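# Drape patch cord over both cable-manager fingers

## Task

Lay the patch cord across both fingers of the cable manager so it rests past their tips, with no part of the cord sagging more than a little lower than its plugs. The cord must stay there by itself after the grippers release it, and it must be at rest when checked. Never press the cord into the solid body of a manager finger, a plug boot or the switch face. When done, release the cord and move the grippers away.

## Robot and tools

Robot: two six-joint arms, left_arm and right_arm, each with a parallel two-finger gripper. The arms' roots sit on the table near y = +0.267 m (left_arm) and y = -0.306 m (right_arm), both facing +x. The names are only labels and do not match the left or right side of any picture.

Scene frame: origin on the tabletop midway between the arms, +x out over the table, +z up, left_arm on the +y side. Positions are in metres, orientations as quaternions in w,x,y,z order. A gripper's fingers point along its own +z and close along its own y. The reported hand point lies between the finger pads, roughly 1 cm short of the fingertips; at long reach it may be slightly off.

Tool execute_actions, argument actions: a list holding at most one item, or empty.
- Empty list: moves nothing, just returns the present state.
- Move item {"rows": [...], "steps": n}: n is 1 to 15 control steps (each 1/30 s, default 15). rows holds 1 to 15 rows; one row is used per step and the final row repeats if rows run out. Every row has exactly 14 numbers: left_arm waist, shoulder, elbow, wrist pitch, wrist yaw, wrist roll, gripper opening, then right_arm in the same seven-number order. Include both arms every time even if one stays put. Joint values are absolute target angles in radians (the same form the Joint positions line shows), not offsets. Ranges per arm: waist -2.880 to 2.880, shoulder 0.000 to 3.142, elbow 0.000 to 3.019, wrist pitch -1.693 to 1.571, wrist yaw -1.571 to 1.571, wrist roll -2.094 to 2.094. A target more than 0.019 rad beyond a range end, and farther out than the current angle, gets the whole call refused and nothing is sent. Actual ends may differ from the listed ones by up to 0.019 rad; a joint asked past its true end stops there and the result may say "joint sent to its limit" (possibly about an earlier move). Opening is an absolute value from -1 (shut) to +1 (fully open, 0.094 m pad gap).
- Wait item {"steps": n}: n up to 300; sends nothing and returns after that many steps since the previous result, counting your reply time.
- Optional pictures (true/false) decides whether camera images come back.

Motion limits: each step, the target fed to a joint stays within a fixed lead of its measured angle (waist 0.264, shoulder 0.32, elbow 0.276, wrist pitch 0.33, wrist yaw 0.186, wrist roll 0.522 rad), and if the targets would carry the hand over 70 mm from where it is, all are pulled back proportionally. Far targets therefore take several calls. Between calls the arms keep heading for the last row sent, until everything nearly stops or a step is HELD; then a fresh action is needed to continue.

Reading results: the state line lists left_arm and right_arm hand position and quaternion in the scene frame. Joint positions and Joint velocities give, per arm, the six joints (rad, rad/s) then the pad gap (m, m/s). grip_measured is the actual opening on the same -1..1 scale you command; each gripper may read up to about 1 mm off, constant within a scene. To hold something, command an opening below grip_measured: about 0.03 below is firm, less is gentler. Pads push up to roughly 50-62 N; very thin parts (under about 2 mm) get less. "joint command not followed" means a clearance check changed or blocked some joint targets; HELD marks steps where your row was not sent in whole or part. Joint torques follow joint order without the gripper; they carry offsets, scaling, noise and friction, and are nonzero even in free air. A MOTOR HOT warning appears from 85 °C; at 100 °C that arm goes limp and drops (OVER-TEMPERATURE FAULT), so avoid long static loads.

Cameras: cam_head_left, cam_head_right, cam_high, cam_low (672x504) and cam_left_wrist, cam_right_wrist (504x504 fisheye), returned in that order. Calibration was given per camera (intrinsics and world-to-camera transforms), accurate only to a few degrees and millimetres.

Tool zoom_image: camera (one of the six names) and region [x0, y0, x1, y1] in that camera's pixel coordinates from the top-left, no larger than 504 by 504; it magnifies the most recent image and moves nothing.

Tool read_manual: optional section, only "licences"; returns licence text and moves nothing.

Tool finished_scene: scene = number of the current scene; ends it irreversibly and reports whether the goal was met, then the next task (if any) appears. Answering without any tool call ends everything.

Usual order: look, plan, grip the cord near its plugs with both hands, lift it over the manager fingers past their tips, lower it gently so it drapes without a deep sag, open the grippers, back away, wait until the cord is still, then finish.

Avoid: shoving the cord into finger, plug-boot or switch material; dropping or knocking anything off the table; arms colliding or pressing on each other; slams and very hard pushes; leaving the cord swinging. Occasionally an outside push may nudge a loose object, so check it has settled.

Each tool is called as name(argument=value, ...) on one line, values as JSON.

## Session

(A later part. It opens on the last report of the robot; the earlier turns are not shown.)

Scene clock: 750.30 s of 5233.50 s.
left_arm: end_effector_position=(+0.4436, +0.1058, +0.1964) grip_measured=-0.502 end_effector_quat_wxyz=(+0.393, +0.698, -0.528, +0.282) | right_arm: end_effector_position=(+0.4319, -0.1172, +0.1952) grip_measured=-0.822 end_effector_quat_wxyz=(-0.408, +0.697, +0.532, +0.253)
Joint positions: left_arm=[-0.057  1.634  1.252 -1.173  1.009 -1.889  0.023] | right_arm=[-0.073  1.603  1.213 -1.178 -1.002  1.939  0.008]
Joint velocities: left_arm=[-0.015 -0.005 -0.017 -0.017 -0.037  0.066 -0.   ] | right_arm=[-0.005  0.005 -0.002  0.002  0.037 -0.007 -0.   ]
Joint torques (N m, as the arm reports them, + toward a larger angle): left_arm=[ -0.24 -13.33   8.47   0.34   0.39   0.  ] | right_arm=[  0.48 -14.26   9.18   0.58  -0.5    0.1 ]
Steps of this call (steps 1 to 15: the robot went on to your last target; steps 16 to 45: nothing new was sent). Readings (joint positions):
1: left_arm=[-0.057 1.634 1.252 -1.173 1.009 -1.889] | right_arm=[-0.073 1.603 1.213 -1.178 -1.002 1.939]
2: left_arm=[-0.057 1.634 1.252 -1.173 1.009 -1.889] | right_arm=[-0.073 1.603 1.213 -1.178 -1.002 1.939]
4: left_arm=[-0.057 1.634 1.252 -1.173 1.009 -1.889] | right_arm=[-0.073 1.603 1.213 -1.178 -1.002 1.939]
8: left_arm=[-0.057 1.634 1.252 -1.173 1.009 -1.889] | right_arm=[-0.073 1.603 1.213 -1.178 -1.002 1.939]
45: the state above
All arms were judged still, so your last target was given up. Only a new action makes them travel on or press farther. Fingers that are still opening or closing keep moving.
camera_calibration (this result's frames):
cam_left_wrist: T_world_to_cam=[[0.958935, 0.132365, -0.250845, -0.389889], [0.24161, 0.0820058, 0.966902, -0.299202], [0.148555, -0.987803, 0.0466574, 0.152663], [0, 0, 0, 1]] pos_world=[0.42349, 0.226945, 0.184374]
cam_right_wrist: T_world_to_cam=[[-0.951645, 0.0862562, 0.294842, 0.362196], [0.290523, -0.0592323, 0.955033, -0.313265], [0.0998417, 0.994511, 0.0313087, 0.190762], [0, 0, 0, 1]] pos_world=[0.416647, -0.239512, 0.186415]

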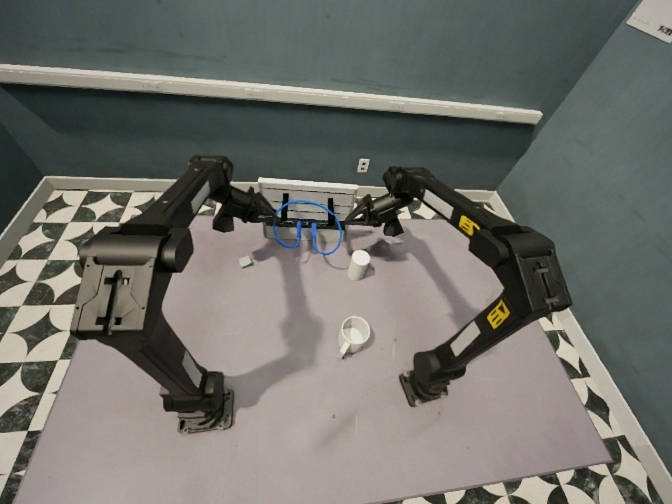

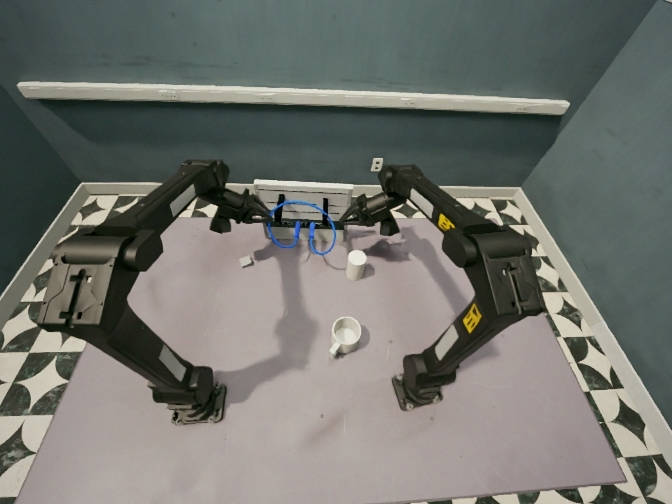

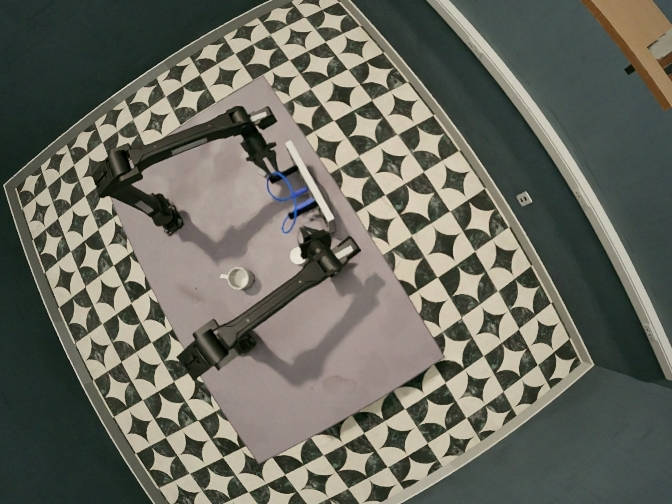

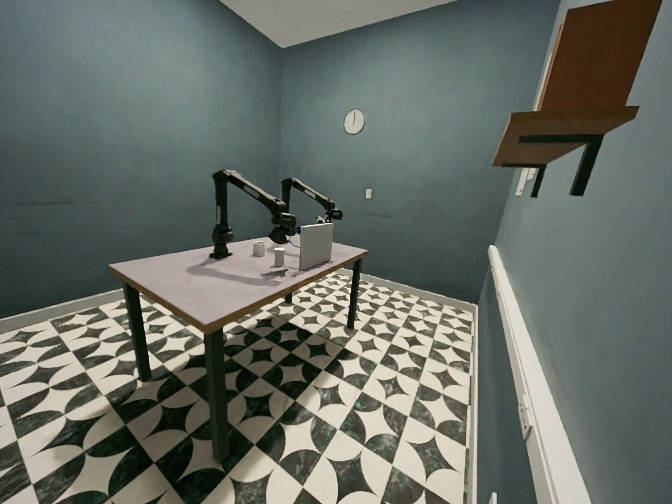

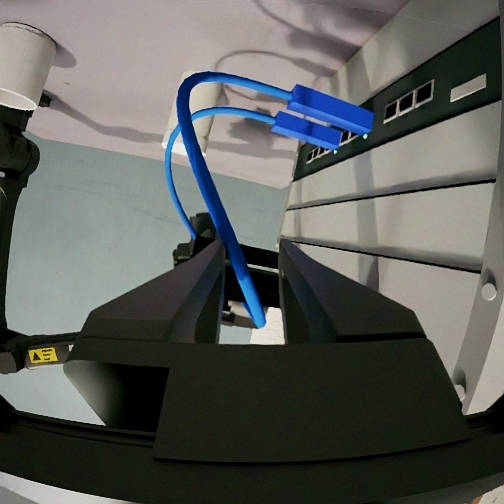

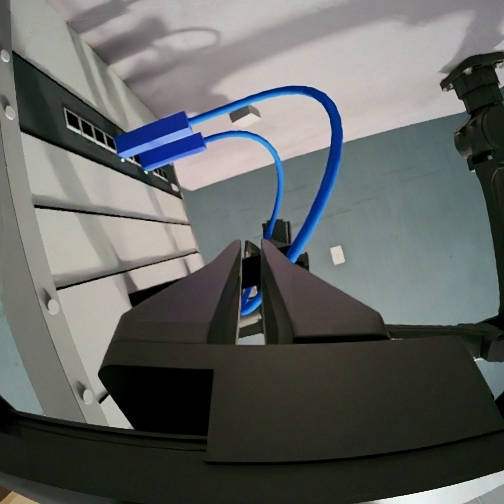

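execute_actions(actions=[{"rows":[[-0.057,1.634,1.252,-1.173,1.008,-1.889,-0.3,-0.073,1.603,1.213,-1.178,-1.002,1.939,-0.82]],"steps":15}], pictures=false)

execute_actions(actions=[{"steps":45}])

zoom_image(camera="cam_head_left", region=[230,160,390,280])

Scene clock: 758.03 s of 5233.50 s.
left_arm: end_effector_position=(+0.4436, +0.1058, +0.1964) grip_measured=-0.302 end_effector_quat_wxyz=(+0.393, +0.698, -0.528, +0.282) | right_arm: end_effector_position=(+0.4319, -0.1172, +0.1952) grip_measured=-0.822 end_effector_quat_wxyz=(-0.408, +0.697, +0.532, +0.253)
Joint positions: left_arm=[-0.057  1.634  1.252 -1.173  1.009 -1.889  0.033] | right_arm=[-0.073  1.603  1.213 -1.178 -1.002  1.939  0.008]
Joint velocities: left_arm=[ 0.005  0.005 -0.032 -0.002  0.007 -0.007  0.001] | right_arm=[-0.015  0.005 -0.012  0.002  0.037 -0.007  0.   ]
Joint torques (N m, as the arm reports them, + toward a larger angle): left_arm=[ -0.11 -13.16   8.44   0.28   0.38   0.02] | right_arm=[  0.54 -14.     9.14   0.77  -0.57   0.09]
Steps of this call (steps 1 to 90: nothing new was sent; then 4.23 s passed at rest; steps 91 to 105: all 15 steps of this action). Readings (joint positions):
91: left_arm=[-0.057 1.634 1.252 -1.173 1.009 -1.889] | right_arm=[-0.073 1.603 1.213 -1.178 -1.002 1.939]
92: left_arm=[-0.057 1.634 1.252 -1.173 1.009 -1.889] | right_arm=[-0.073 1.603 1.213 -1.178 -1.002 1.939]
94: left_arm=[-0.057 1.634 1.252 -1.173 1.009 -1.889] | right_arm=[-0.073 1.603 1.213 -1.178 -1.002 1.939]
98: left_arm=[-0.057 1.634 1.252 -1.173 1.009 -1.889] | right_arm=[-0.073 1.603 1.213 -1.178 -1.002 1.939]
105: the state above

Scene clock: 759.53 s of 5233.50 s.
left_arm: end_effector_position=(+0.4436, +0.1058, +0.1964) grip_measured=-0.302 end_effector_quat_wxyz=(+0.393, +0.698, -0.528, +0.282) | right_arm: end_effector_position=(+0.4319, -0.1172, +0.1952) grip_measured=-0.822 end_effector_quat_wxyz=(-0.408, +0.697, +0.532, +0.253)
Joint positions: left_arm=[-0.057  1.634  1.252 -1.173  1.009 -1.889  0.033] | right_arm=[-0.073  1.603  1.213 -1.178 -1.002  1.939  0.008]
Joint velocities: left_arm=[-0.015 -0.005  0.007  0.007 -0.066  0.051 -0.001] | right_arm=[-0.005 -0.015  0.012  0.002 -0.007 -0.051 -0.   ]
Joint torques (N m, as the arm reports them, + toward a larger angle): left_arm=[ -0.18 -13.24   8.42   0.26   0.39   0.  ] | right_arm=[  0.52 -13.35   9.07   0.56  -0.51   0.09]
Steps of this call (steps 1 to 15: the robot went on to your last target; steps 16 to 45: nothing new was sent). Readings (joint positions):
1: left_arm=[-0.057 1.634 1.252 -1.173 1.009 -1.889] | right_arm=[-0.073 1.603 1.213 -1.178 -1.002 1.939]
2: left_arm=[-0.057 1.634 1.252 -1.173 1.009 -1.889] | right_arm=[-0.073 1.603 1.213 -1.178 -1.002 1.939]
4: left_arm=[-0.057 1.634 1.252 -1.173 1.009 -1.889] | right_arm=[-0.073 1.603 1.213 -1.178 -1.002 1.939]
8: left_arm=[-0.057 1.634 1.252 -1.173 1.009 -1.889] | right_arm=[-0.073 1.603 1.213 -1.178 -1.002 1.939]
45: the state above
All arms were judged still, so your last target was given up. Only a new action makes them travel on or press farther. Fingers that are still opening or closing keep moving.
camera_calibration (this result's frames):
cam_left_wrist: T_world_to_cam=[[0.958935, 0.132365, -0.250845, -0.389889], [0.24161, 0.0820058, 0.966902, -0.299202], [0.148555, -0.987803, 0.0466574, 0.152663], [0, 0, 0, 1]] pos_world=[0.42349, 0.226945, 0.184374]
cam_right_wrist: T_world_to_cam=[[-0.951645, 0.0862562, 0.294842, 0.362196], [0.290523, -0.0592323, 0.955033, -0.313265], [0.0998417, 0.994511, 0.0313087, 0.190762], [0, 0, 0, 1]] pos_world=[0.416647, -0.239512, 0.186415]

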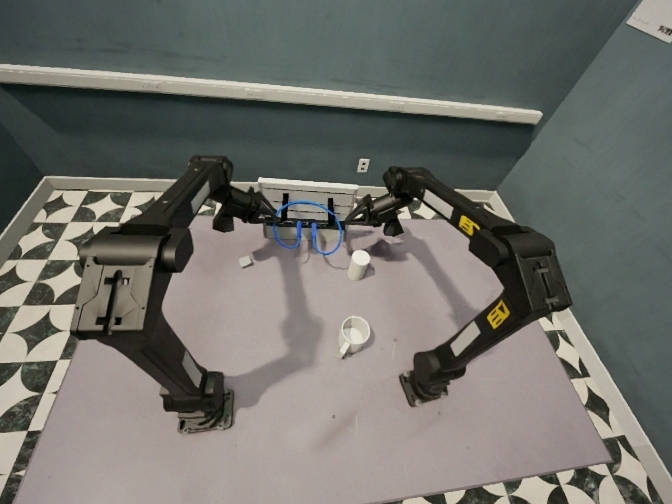

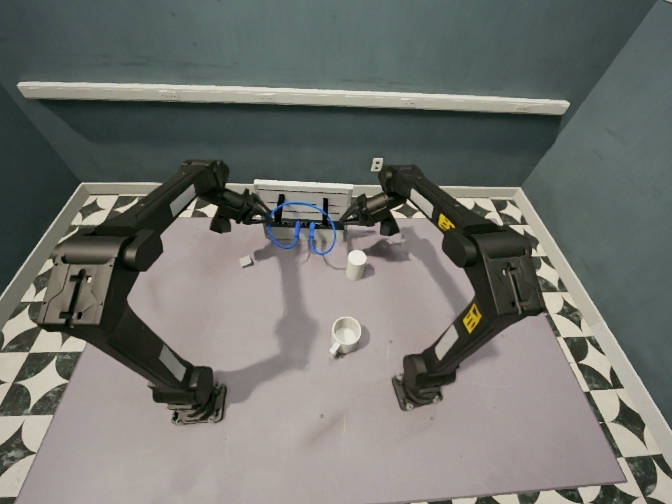

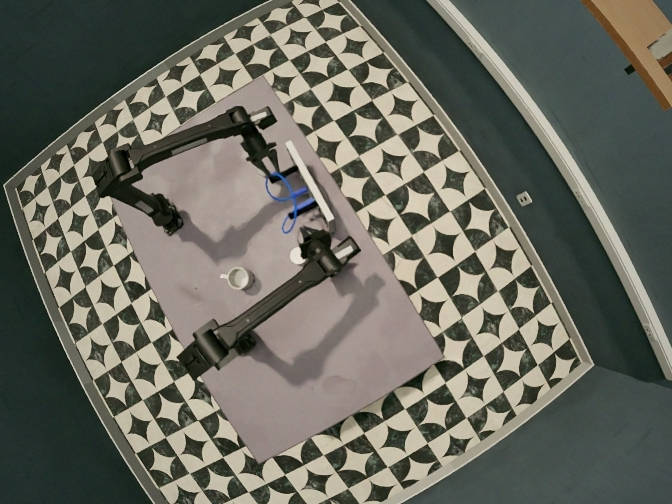

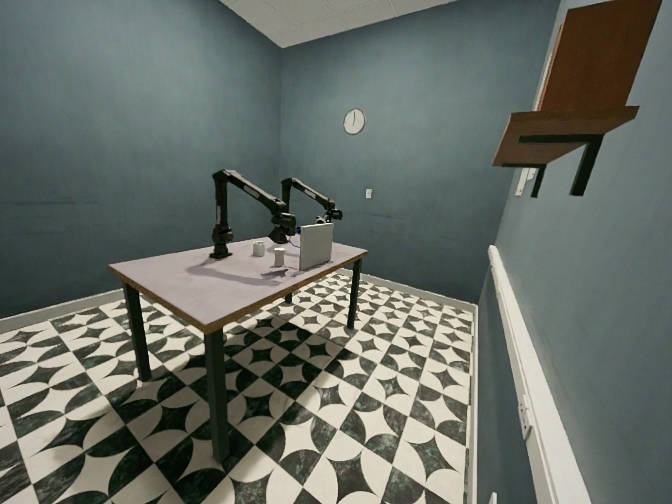

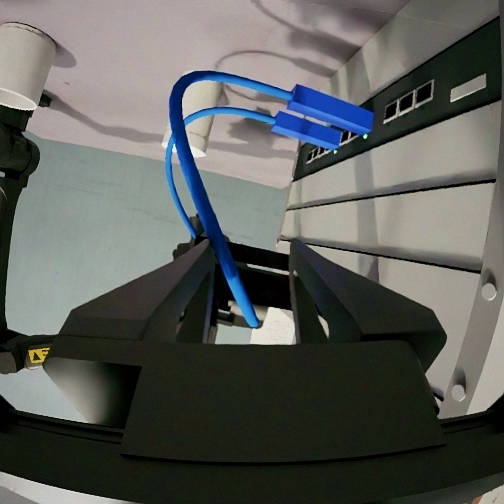

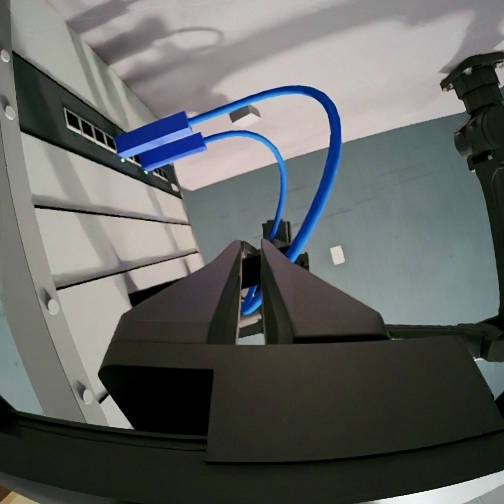

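Region (230, 160, 390, 280) of cam_head_left's 672x504 image, scaled by 3.150, with more detail than that image has; it fills the top 378 rows of this view, and the rest is white.

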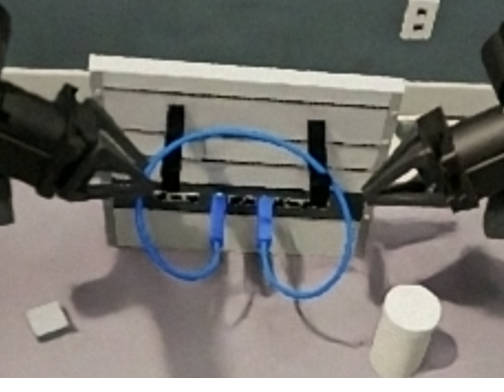

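execute_actions(actions=[{"rows":[[-0.057,1.634,1.252,-1.173,1.008,-1.889,-0.05,-0.073,1.603,1.213,-1.178,-1.002,1.939,-0.82]],"steps":15}], pictures=false)

execute_actions(actions=[{"steps":45}])

zoom_image(camera="cam_head_left", region=[230,160,390,280])

Scene clock: 765.87 s of 5233.50 s.
left_arm: end_effector_position=(+0.4436, +0.1058, +0.1964) grip_measured=-0.052 end_effector_quat_wxyz=(+0.393, +0.698, -0.528, +0.282) | right_arm: end_effector_position=(+0.4319, -0.1172, +0.1952) grip_measured=-0.822 end_effector_quat_wxyz=(-0.408, +0.697, +0.532, +0.253)
Joint positions: left_arm=[-0.057  1.634  1.252 -1.173  1.009 -1.889  0.045] | right_arm=[-0.073  1.603  1.213 -1.178 -1.002  1.939  0.008]
Joint velocities: left_arm=[-0.005 -0.015 -0.007 -0.002  0.037  0.022 -0.001] | right_arm=[ 0.005 -0.005  0.002  0.002  0.022 -0.007  0.001]
Joint torques (N m, as the arm reports them, + toward a larger angle): left_arm=[ -0.29 -13.22   8.41   0.28   0.37   0.  ] | right_arm=[  0.1  -13.89   9.14   0.52  -0.49   0.07]
Steps of this call (steps 1 to 90: nothing new was sent; then 2.83 s passed at rest; steps 91 to 105: all 15 steps of this action). Readings (joint positions):
91: left_arm=[-0.057 1.634 1.252 -1.173 1.009 -1.889] | right_arm=[-0.073 1.603 1.213 -1.178 -1.002 1.939]
92: left_arm=[-0.057 1.634 1.252 -1.173 1.009 -1.889] | right_arm=[-0.073 1.603 1.213 -1.178 -1.002 1.939]
94: left_arm=[-0.057 1.634 1.252 -1.173 1.009 -1.889] | right_arm=[-0.073 1.603 1.213 -1.178 -1.002 1.939]
98: left_arm=[-0.057 1.634 1.252 -1.173 1.009 -1.889] | right_arm=[-0.073 1.603 1.213 -1.178 -1.002 1.939]
105: the state above

Scene clock: 767.37 s of 5233.50 s.
left_arm: end_effector_position=(+0.4436, +0.1058, +0.1964) grip_measured=-0.052 end_effector_quat_wxyz=(+0.393, +0.698, -0.528, +0.282) | right_arm: end_effector_position=(+0.4319, -0.1172, +0.1952) grip_measured=-0.822 end_effector_quat_wxyz=(-0.408, +0.697, +0.532, +0.253)
Joint positions: left_arm=[-0.057  1.634  1.252 -1.173  1.009 -1.889  0.045] | right_arm=[-0.073  1.603  1.213 -1.178 -1.002  1.939  0.008]
Joint velocities: left_arm=[-0.005  0.005 -0.017  0.007  0.007 -0.037 -0.001] | right_arm=[-0.005 -0.005 -0.022 -0.002 -0.007  0.007  0.   ]
Joint torques (N m, as the arm reports them, + toward a larger angle): left_arm=[ -0.26 -13.36   8.48   0.3    0.38   0.01] | right_arm=[  0.09 -14.1    9.22   0.56  -0.54   0.08]
Steps of this call (steps 1 to 15: the robot went on to your last target; steps 16 to 45: nothing new was sent). Readings (joint positions):
1: left_arm=[-0.057 1.634 1.252 -1.173 1.009 -1.889] | right_arm=[-0.073 1.603 1.213 -1.178 -1.002 1.939]
2: left_arm=[-0.057 1.634 1.252 -1.173 1.009 -1.889] | right_arm=[-0.073 1.603 1.213 -1.178 -1.002 1.939]
4: left_arm=[-0.057 1.634 1.252 -1.173 1.009 -1.889] | right_arm=[-0.073 1.603 1.213 -1.178 -1.002 1.939]
8: left_arm=[-0.057 1.634 1.252 -1.173 1.009 -1.889] | right_arm=[-0.073 1.603 1.213 -1.178 -1.002 1.939]
45: the state above
All arms were judged still, so your last target was given up. Only a new action makes them travel on or press farther. Fingers that are still opening or closing keep moving.
camera_calibration (this result's frames):
cam_left_wrist: T_world_to_cam=[[0.958935, 0.132365, -0.250845, -0.389889], [0.24161, 0.0820058, 0.966902, -0.299202], [0.148555, -0.987803, 0.0466574, 0.152663], [0, 0, 0, 1]] pos_world=[0.42349, 0.226945, 0.184374]
cam_right_wrist: T_world_to_cam=[[-0.951645, 0.0862562, 0.294842, 0.362196], [0.290523, -0.0592323, 0.955033, -0.313265], [0.0998417, 0.994511, 0.0313087, 0.190762], [0, 0, 0, 1]] pos_world=[0.416647, -0.239512, 0.186415]

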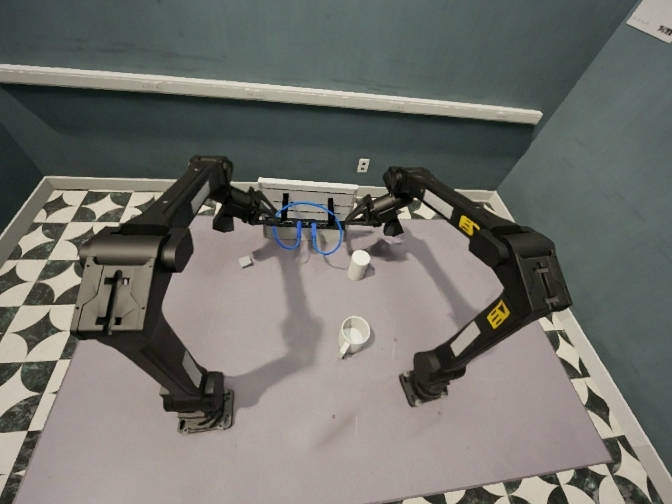

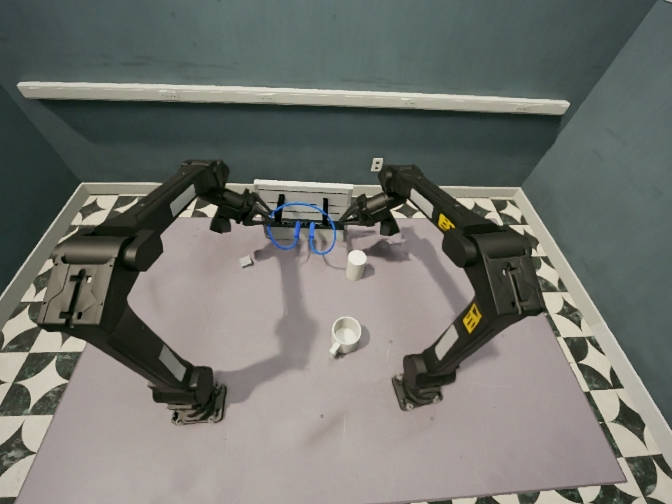

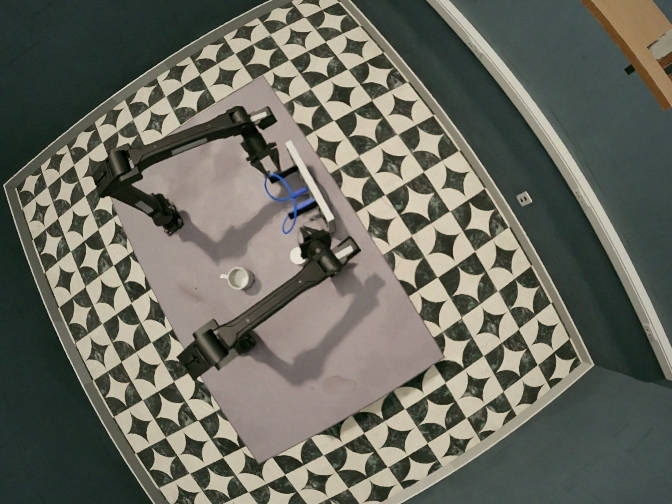

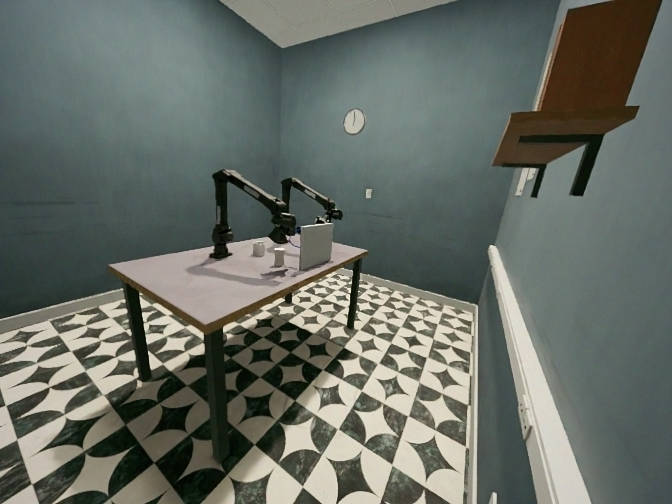

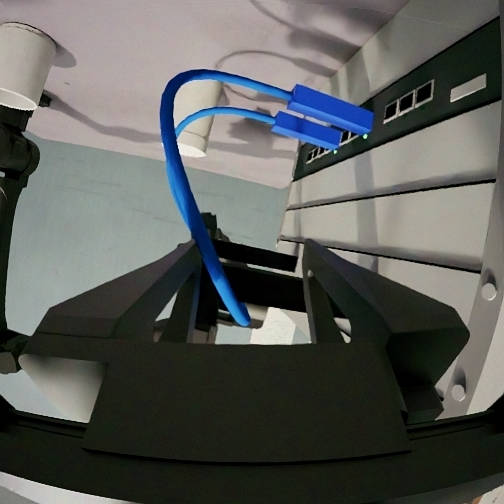

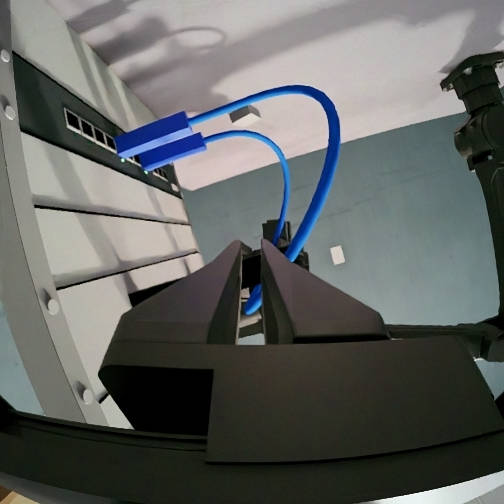

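Region (230, 160, 390, 280) of cam_head_left's 672x504 image, scaled by 3.150, with more detail than that image has; it fills the top 378 rows of this view, and the rest is white.

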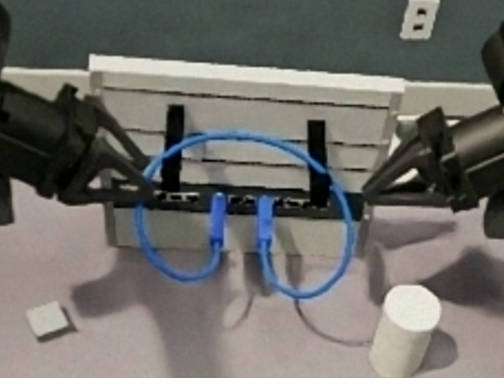

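execute_actions(actions=[{"rows":[[-0.057,1.634,1.252,-1.173,1.008,-1.889,0.25,-0.073,1.603,1.213,-1.178,-1.002,1.939,-0.82]],"steps":15}], pictures=false)

execute_actions(actions=[{"steps":45}])

zoom_image(camera="cam_head_left", region=[230,160,390,280])

Scene clock: 773.97 s of 5233.50 s.
left_arm: end_effector_position=(+0.4436, +0.1058, +0.1964) grip_measured=+0.248 end_effector_quat_wxyz=(+0.393, +0.698, -0.528, +0.282) | right_arm: end_effector_position=(+0.4319, -0.1172, +0.1952) grip_measured=-0.822 end_effector_quat_wxyz=(-0.408, +0.697, +0.532, +0.253)
Joint positions: left_arm=[-0.057  1.634  1.252 -1.173  1.009 -1.889  0.059] | right_arm=[-0.073  1.603  1.213 -1.178 -1.002  1.939  0.008]
Joint velocities: left_arm=[-0.015 -0.005 -0.012  0.002  0.051 -0.022 -0.   ] | right_arm=[-0.005 -0.005 -0.012  0.012  0.022 -0.007  0.001]
Joint torques (N m, as the arm reports them, + toward a larger angle): left_arm=[ -0.19 -13.3    8.49   0.32   0.38   0.01] | right_arm=[  0.29 -13.93   9.16   0.72  -0.52   0.1 ]
Steps of this call (steps 1 to 90: nothing new was sent; then 3.10 s passed at rest; steps 91 to 105: all 15 steps of this action). Readings (joint positions):
91: left_arm=[-0.057 1.634 1.252 -1.173 1.009 -1.889] | right_arm=[-0.073 1.603 1.213 -1.178 -1.002 1.939]
92: left_arm=[-0.057 1.634 1.252 -1.173 1.009 -1.889] | right_arm=[-0.073 1.603 1.213 -1.178 -1.002 1.939]
94: left_arm=[-0.057 1.634 1.252 -1.173 1.009 -1.889] | right_arm=[-0.073 1.603 1.213 -1.178 -1.002 1.939]
98: left_arm=[-0.057 1.634 1.252 -1.173 1.009 -1.889] | right_arm=[-0.073 1.603 1.213 -1.178 -1.002 1.939]
105: the state above

Scene clock: 775.47 s of 5233.50 s.
left_arm: end_effector_position=(+0.4436, +0.1058, +0.1964) grip_measured=+0.248 end_effector_quat_wxyz=(+0.393, +0.698, -0.528, +0.282) | right_arm: end_effector_position=(+0.4319, -0.1172, +0.1952) grip_measured=-0.822 end_effector_quat_wxyz=(-0.408, +0.697, +0.532, +0.253)
Joint positions: left_arm=[-0.057  1.634  1.252 -1.173  1.009 -1.889  0.059] | right_arm=[-0.073  1.603  1.213 -1.178 -1.002  1.939  0.008]
Joint velocities: left_arm=[-0.015  0.015 -0.002 -0.012  0.066 -0.007 -0.   ] | right_arm=[-0.005 -0.005  0.007 -0.007 -0.022 -0.007  0.   ]
Joint torques (N m, as the arm reports them, + toward a larger angle): left_arm=[ -0.32 -13.23   8.49   0.32   0.38   0.  ] | right_arm=[  0.57 -13.98   9.26   0.71  -0.51   0.06]
Steps of this call (steps 1 to 15: the robot went on to your last target; steps 16 to 45: nothing new was sent). Readings (joint positions):
1: left_arm=[-0.057 1.634 1.252 -1.173 1.009 -1.889] | right_arm=[-0.073 1.603 1.213 -1.178 -1.002 1.939]
2: left_arm=[-0.057 1.634 1.252 -1.173 1.009 -1.889] | right_arm=[-0.073 1.603 1.213 -1.178 -1.002 1.939]
4: left_arm=[-0.057 1.634 1.252 -1.173 1.009 -1.889] | right_arm=[-0.073 1.603 1.213 -1.178 -1.002 1.939]
8: left_arm=[-0.057 1.634 1.252 -1.173 1.009 -1.889] | right_arm=[-0.073 1.603 1.213 -1.178 -1.002 1.939]
45: the state above
All arms were judged still, so your last target was given up. Only a new action makes them travel on or press farther. Fingers that are still opening or closing keep moving.
camera_calibration (this result's frames):
cam_left_wrist: T_world_to_cam=[[0.958935, 0.132365, -0.250845, -0.389889], [0.24161, 0.0820058, 0.966902, -0.299202], [0.148555, -0.987803, 0.0466574, 0.152663], [0, 0, 0, 1]] pos_world=[0.42349, 0.226945, 0.184374]
cam_right_wrist: T_world_to_cam=[[-0.951645, 0.0862562, 0.294842, 0.362196], [0.290523, -0.0592323, 0.955033, -0.313265], [0.0998417, 0.994511, 0.0313087, 0.190762], [0, 0, 0, 1]] pos_world=[0.416647, -0.239512, 0.186415]

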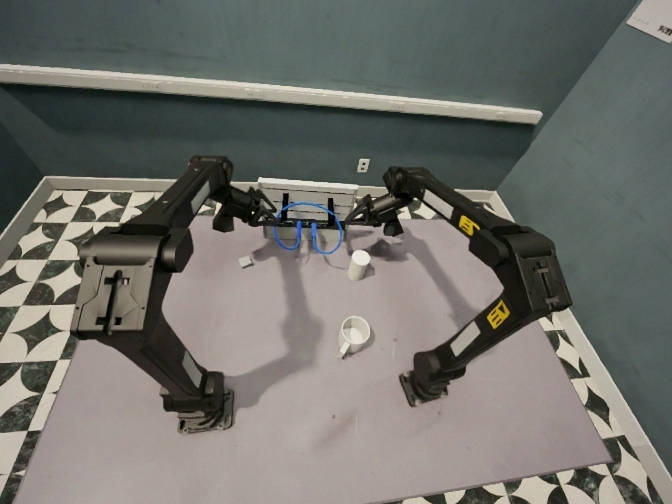

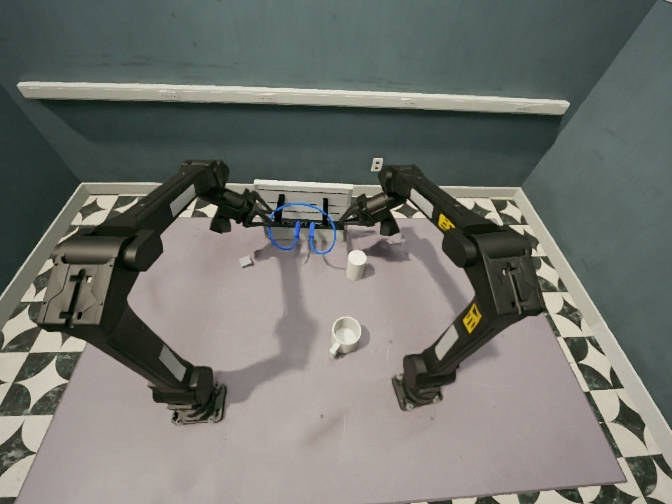

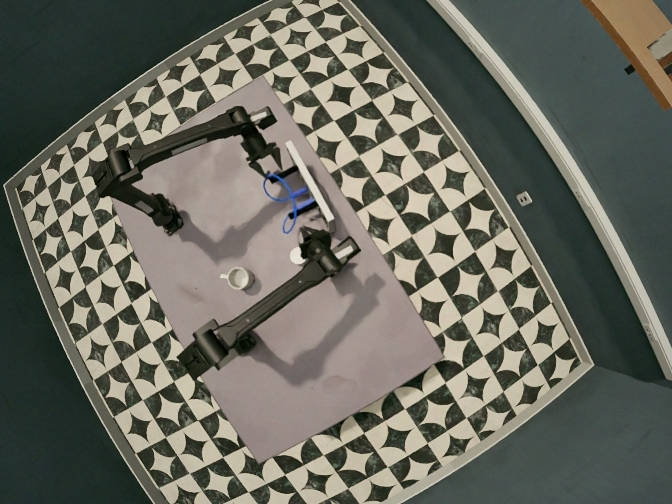

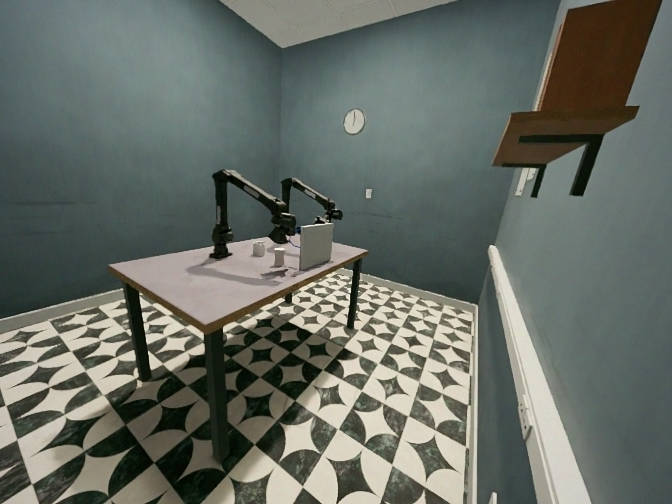

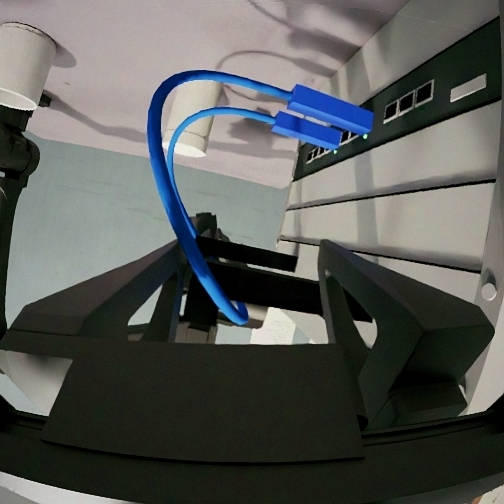

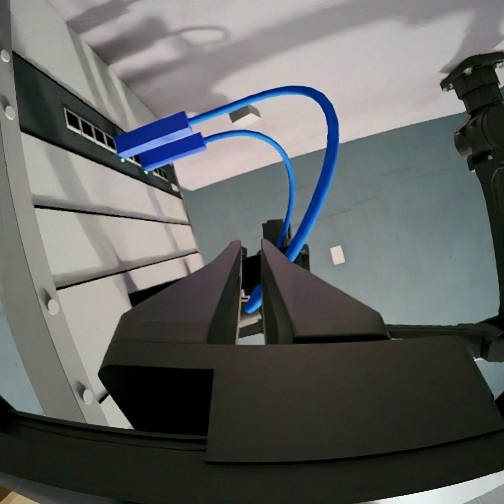

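Region (230, 160, 390, 280) of cam_head_left's 672x504 image, scaled by 3.150, with more detail than that image has; it fills the top 378 rows of this view, and the rest is white.

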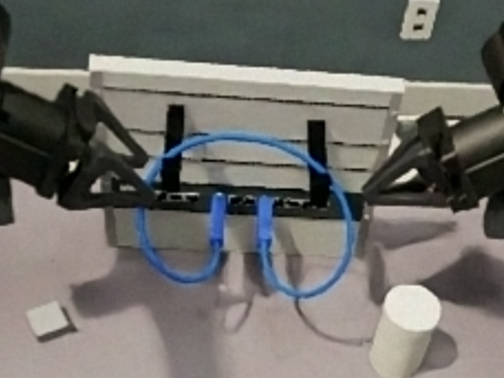

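execute_actions(actions=[{"rows":[[-0.057,1.634,1.252,-1.173,1.008,-1.889,0.55,-0.073,1.603,1.213,-1.178,-1.002,1.939,-0.82]],"steps":15}], pictures=false)

execute_actions(actions=[{"steps":45}])

zoom_image(camera="cam_head_left", region=[230,160,390,280])

Scene clock: 782.67 s of 5233.50 s.
left_arm: end_effector_position=(+0.4436, +0.1058, +0.1964) grip_measured=+0.548 end_effector_quat_wxyz=(+0.393, +0.698, -0.528, +0.282) | right_arm: end_effector_position=(+0.4319, -0.1172, +0.1952) grip_measured=-0.822 end_effector_quat_wxyz=(-0.408, +0.697, +0.532, +0.253)
Joint positions: left_arm=[-0.057  1.634  1.252 -1.173  1.009 -1.889  0.073] | right_arm=[-0.073  1.603  1.213 -1.178 -1.002  1.939  0.008]
Joint velocities: left_arm=[-0.005 -0.005  0.002  0.002 -0.066 -0.11  -0.001] | right_arm=[ 0.005 -0.005 -0.022  0.002  0.007  0.007  0.001]
Joint torques (N m, as the arm reports them, + toward a larger angle): left_arm=[ -0.19 -13.18   8.47   0.38   0.37   0.01] | right_arm=[  0.62 -13.92   9.24   0.56  -0.55   0.08]
Steps of this call (steps 1 to 90: nothing new was sent; then 3.70 s passed at rest; steps 91 to 105: all 15 steps of this action). Readings (joint positions):
91: left_arm=[-0.057 1.634 1.252 -1.173 1.009 -1.889] | right_arm=[-0.073 1.603 1.213 -1.178 -1.002 1.939]
92: left_arm=[-0.057 1.634 1.252 -1.173 1.009 -1.889] | right_arm=[-0.073 1.603 1.213 -1.178 -1.002 1.939]
94: left_arm=[-0.057 1.634 1.252 -1.173 1.009 -1.889] | right_arm=[-0.073 1.603 1.213 -1.178 -1.002 1.939]
98: left_arm=[-0.057 1.634 1.252 -1.173 1.009 -1.889] | right_arm=[-0.073 1.603 1.213 -1.178 -1.002 1.939]
105: the state above

Scene clock: 784.17 s of 5233.50 s.
left_arm: end_effector_position=(+0.4436, +0.1058, +0.1964) grip_measured=+0.548 end_effector_quat_wxyz=(+0.393, +0.698, -0.528, +0.282) | right_arm: end_effector_position=(+0.4319, -0.1172, +0.1952) grip_measured=-0.822 end_effector_quat_wxyz=(-0.408, +0.697, +0.532, +0.253)
Joint positions: left_arm=[-0.057  1.634  1.252 -1.173  1.009 -1.889  0.073] | right_arm=[-0.073  1.603  1.213 -1.178 -1.002  1.939  0.008]
Joint velocities: left_arm=[-0.005  0.005 -0.007 -0.017  0.037 -0.037  0.001] | right_arm=[-0.015 -0.005 -0.002 -0.002  0.007 -0.007 -0.001]
Joint torques (N m, as the arm reports them, + toward a larger angle): left_arm=[ -0.21 -13.27   8.43   0.27   0.39   0.02] | right_arm=[  0.17 -14.12   9.09   0.5   -0.51   0.11]
Steps of this call (steps 1 to 15: the robot went on to your last target; steps 16 to 45: nothing new was sent). Readings (joint positions):
1: left_arm=[-0.057 1.634 1.252 -1.173 1.009 -1.889] | right_arm=[-0.073 1.603 1.213 -1.178 -1.002 1.939]
2: left_arm=[-0.057 1.634 1.252 -1.173 1.009 -1.889] | right_arm=[-0.073 1.603 1.213 -1.178 -1.002 1.939]
4: left_arm=[-0.057 1.634 1.252 -1.173 1.009 -1.889] | right_arm=[-0.073 1.603 1.213 -1.178 -1.002 1.939]
8: left_arm=[-0.057 1.634 1.252 -1.173 1.009 -1.889] | right_arm=[-0.073 1.603 1.213 -1.178 -1.002 1.939]
45: the state above
All arms were judged still, so your last target was given up. Only a new action makes them travel on or press farther. Fingers that are still opening or closing keep moving.
camera_calibration (this result's frames):
cam_left_wrist: T_world_to_cam=[[0.958935, 0.132365, -0.250845, -0.389889], [0.24161, 0.0820058, 0.966902, -0.299202], [0.148555, -0.987803, 0.0466574, 0.152663], [0, 0, 0, 1]] pos_world=[0.42349, 0.226945, 0.184374]
cam_right_wrist: T_world_to_cam=[[-0.951645, 0.0862562, 0.294842, 0.362196], [0.290523, -0.0592323, 0.955033, -0.313265], [0.0998417, 0.994511, 0.0313087, 0.190762], [0, 0, 0, 1]] pos_world=[0.416647, -0.239512, 0.186415]

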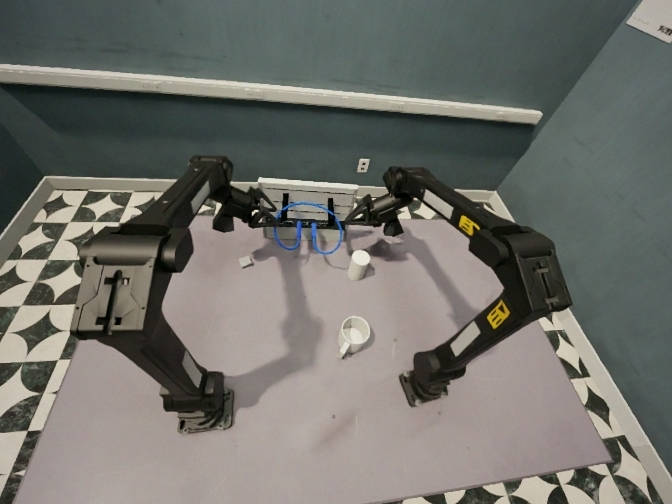

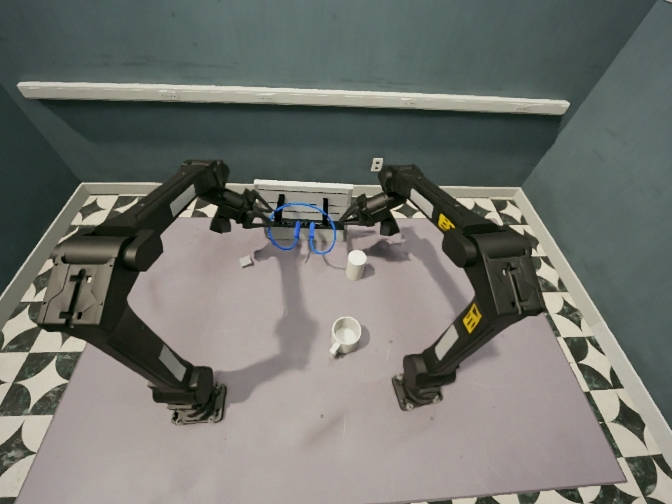

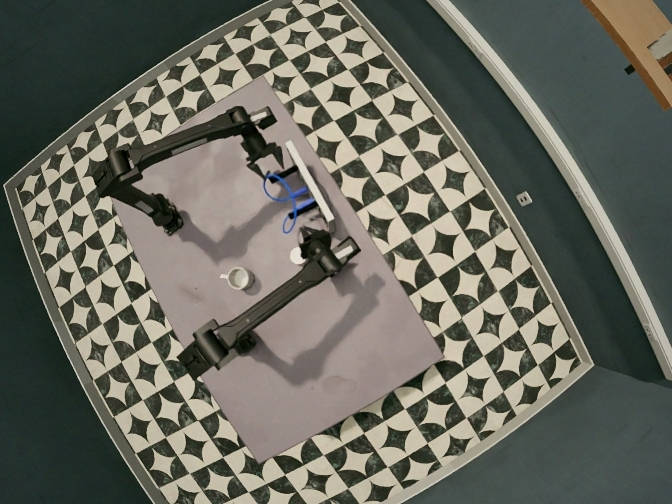

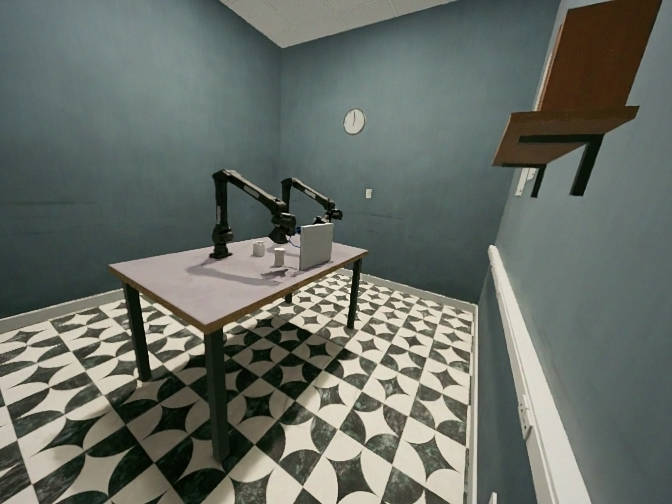

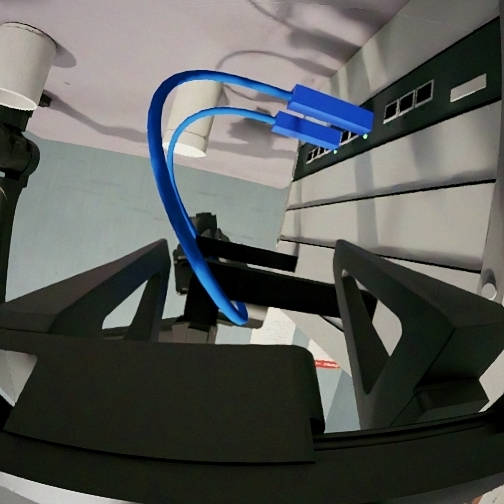

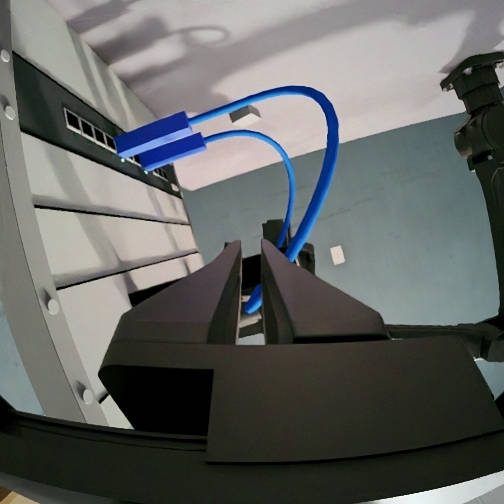

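Region (230, 160, 390, 280) of cam_head_left's 672x504 image, scaled by 3.150, with more detail than that image has; it fills the top 378 rows of this view, and the rest is white.

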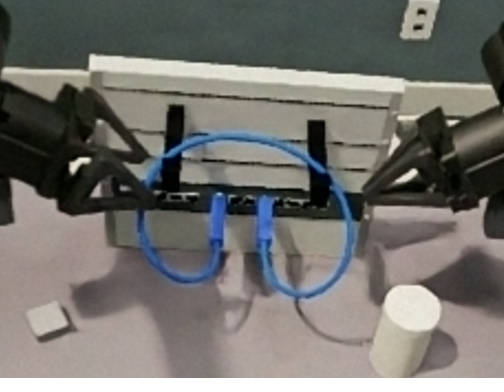

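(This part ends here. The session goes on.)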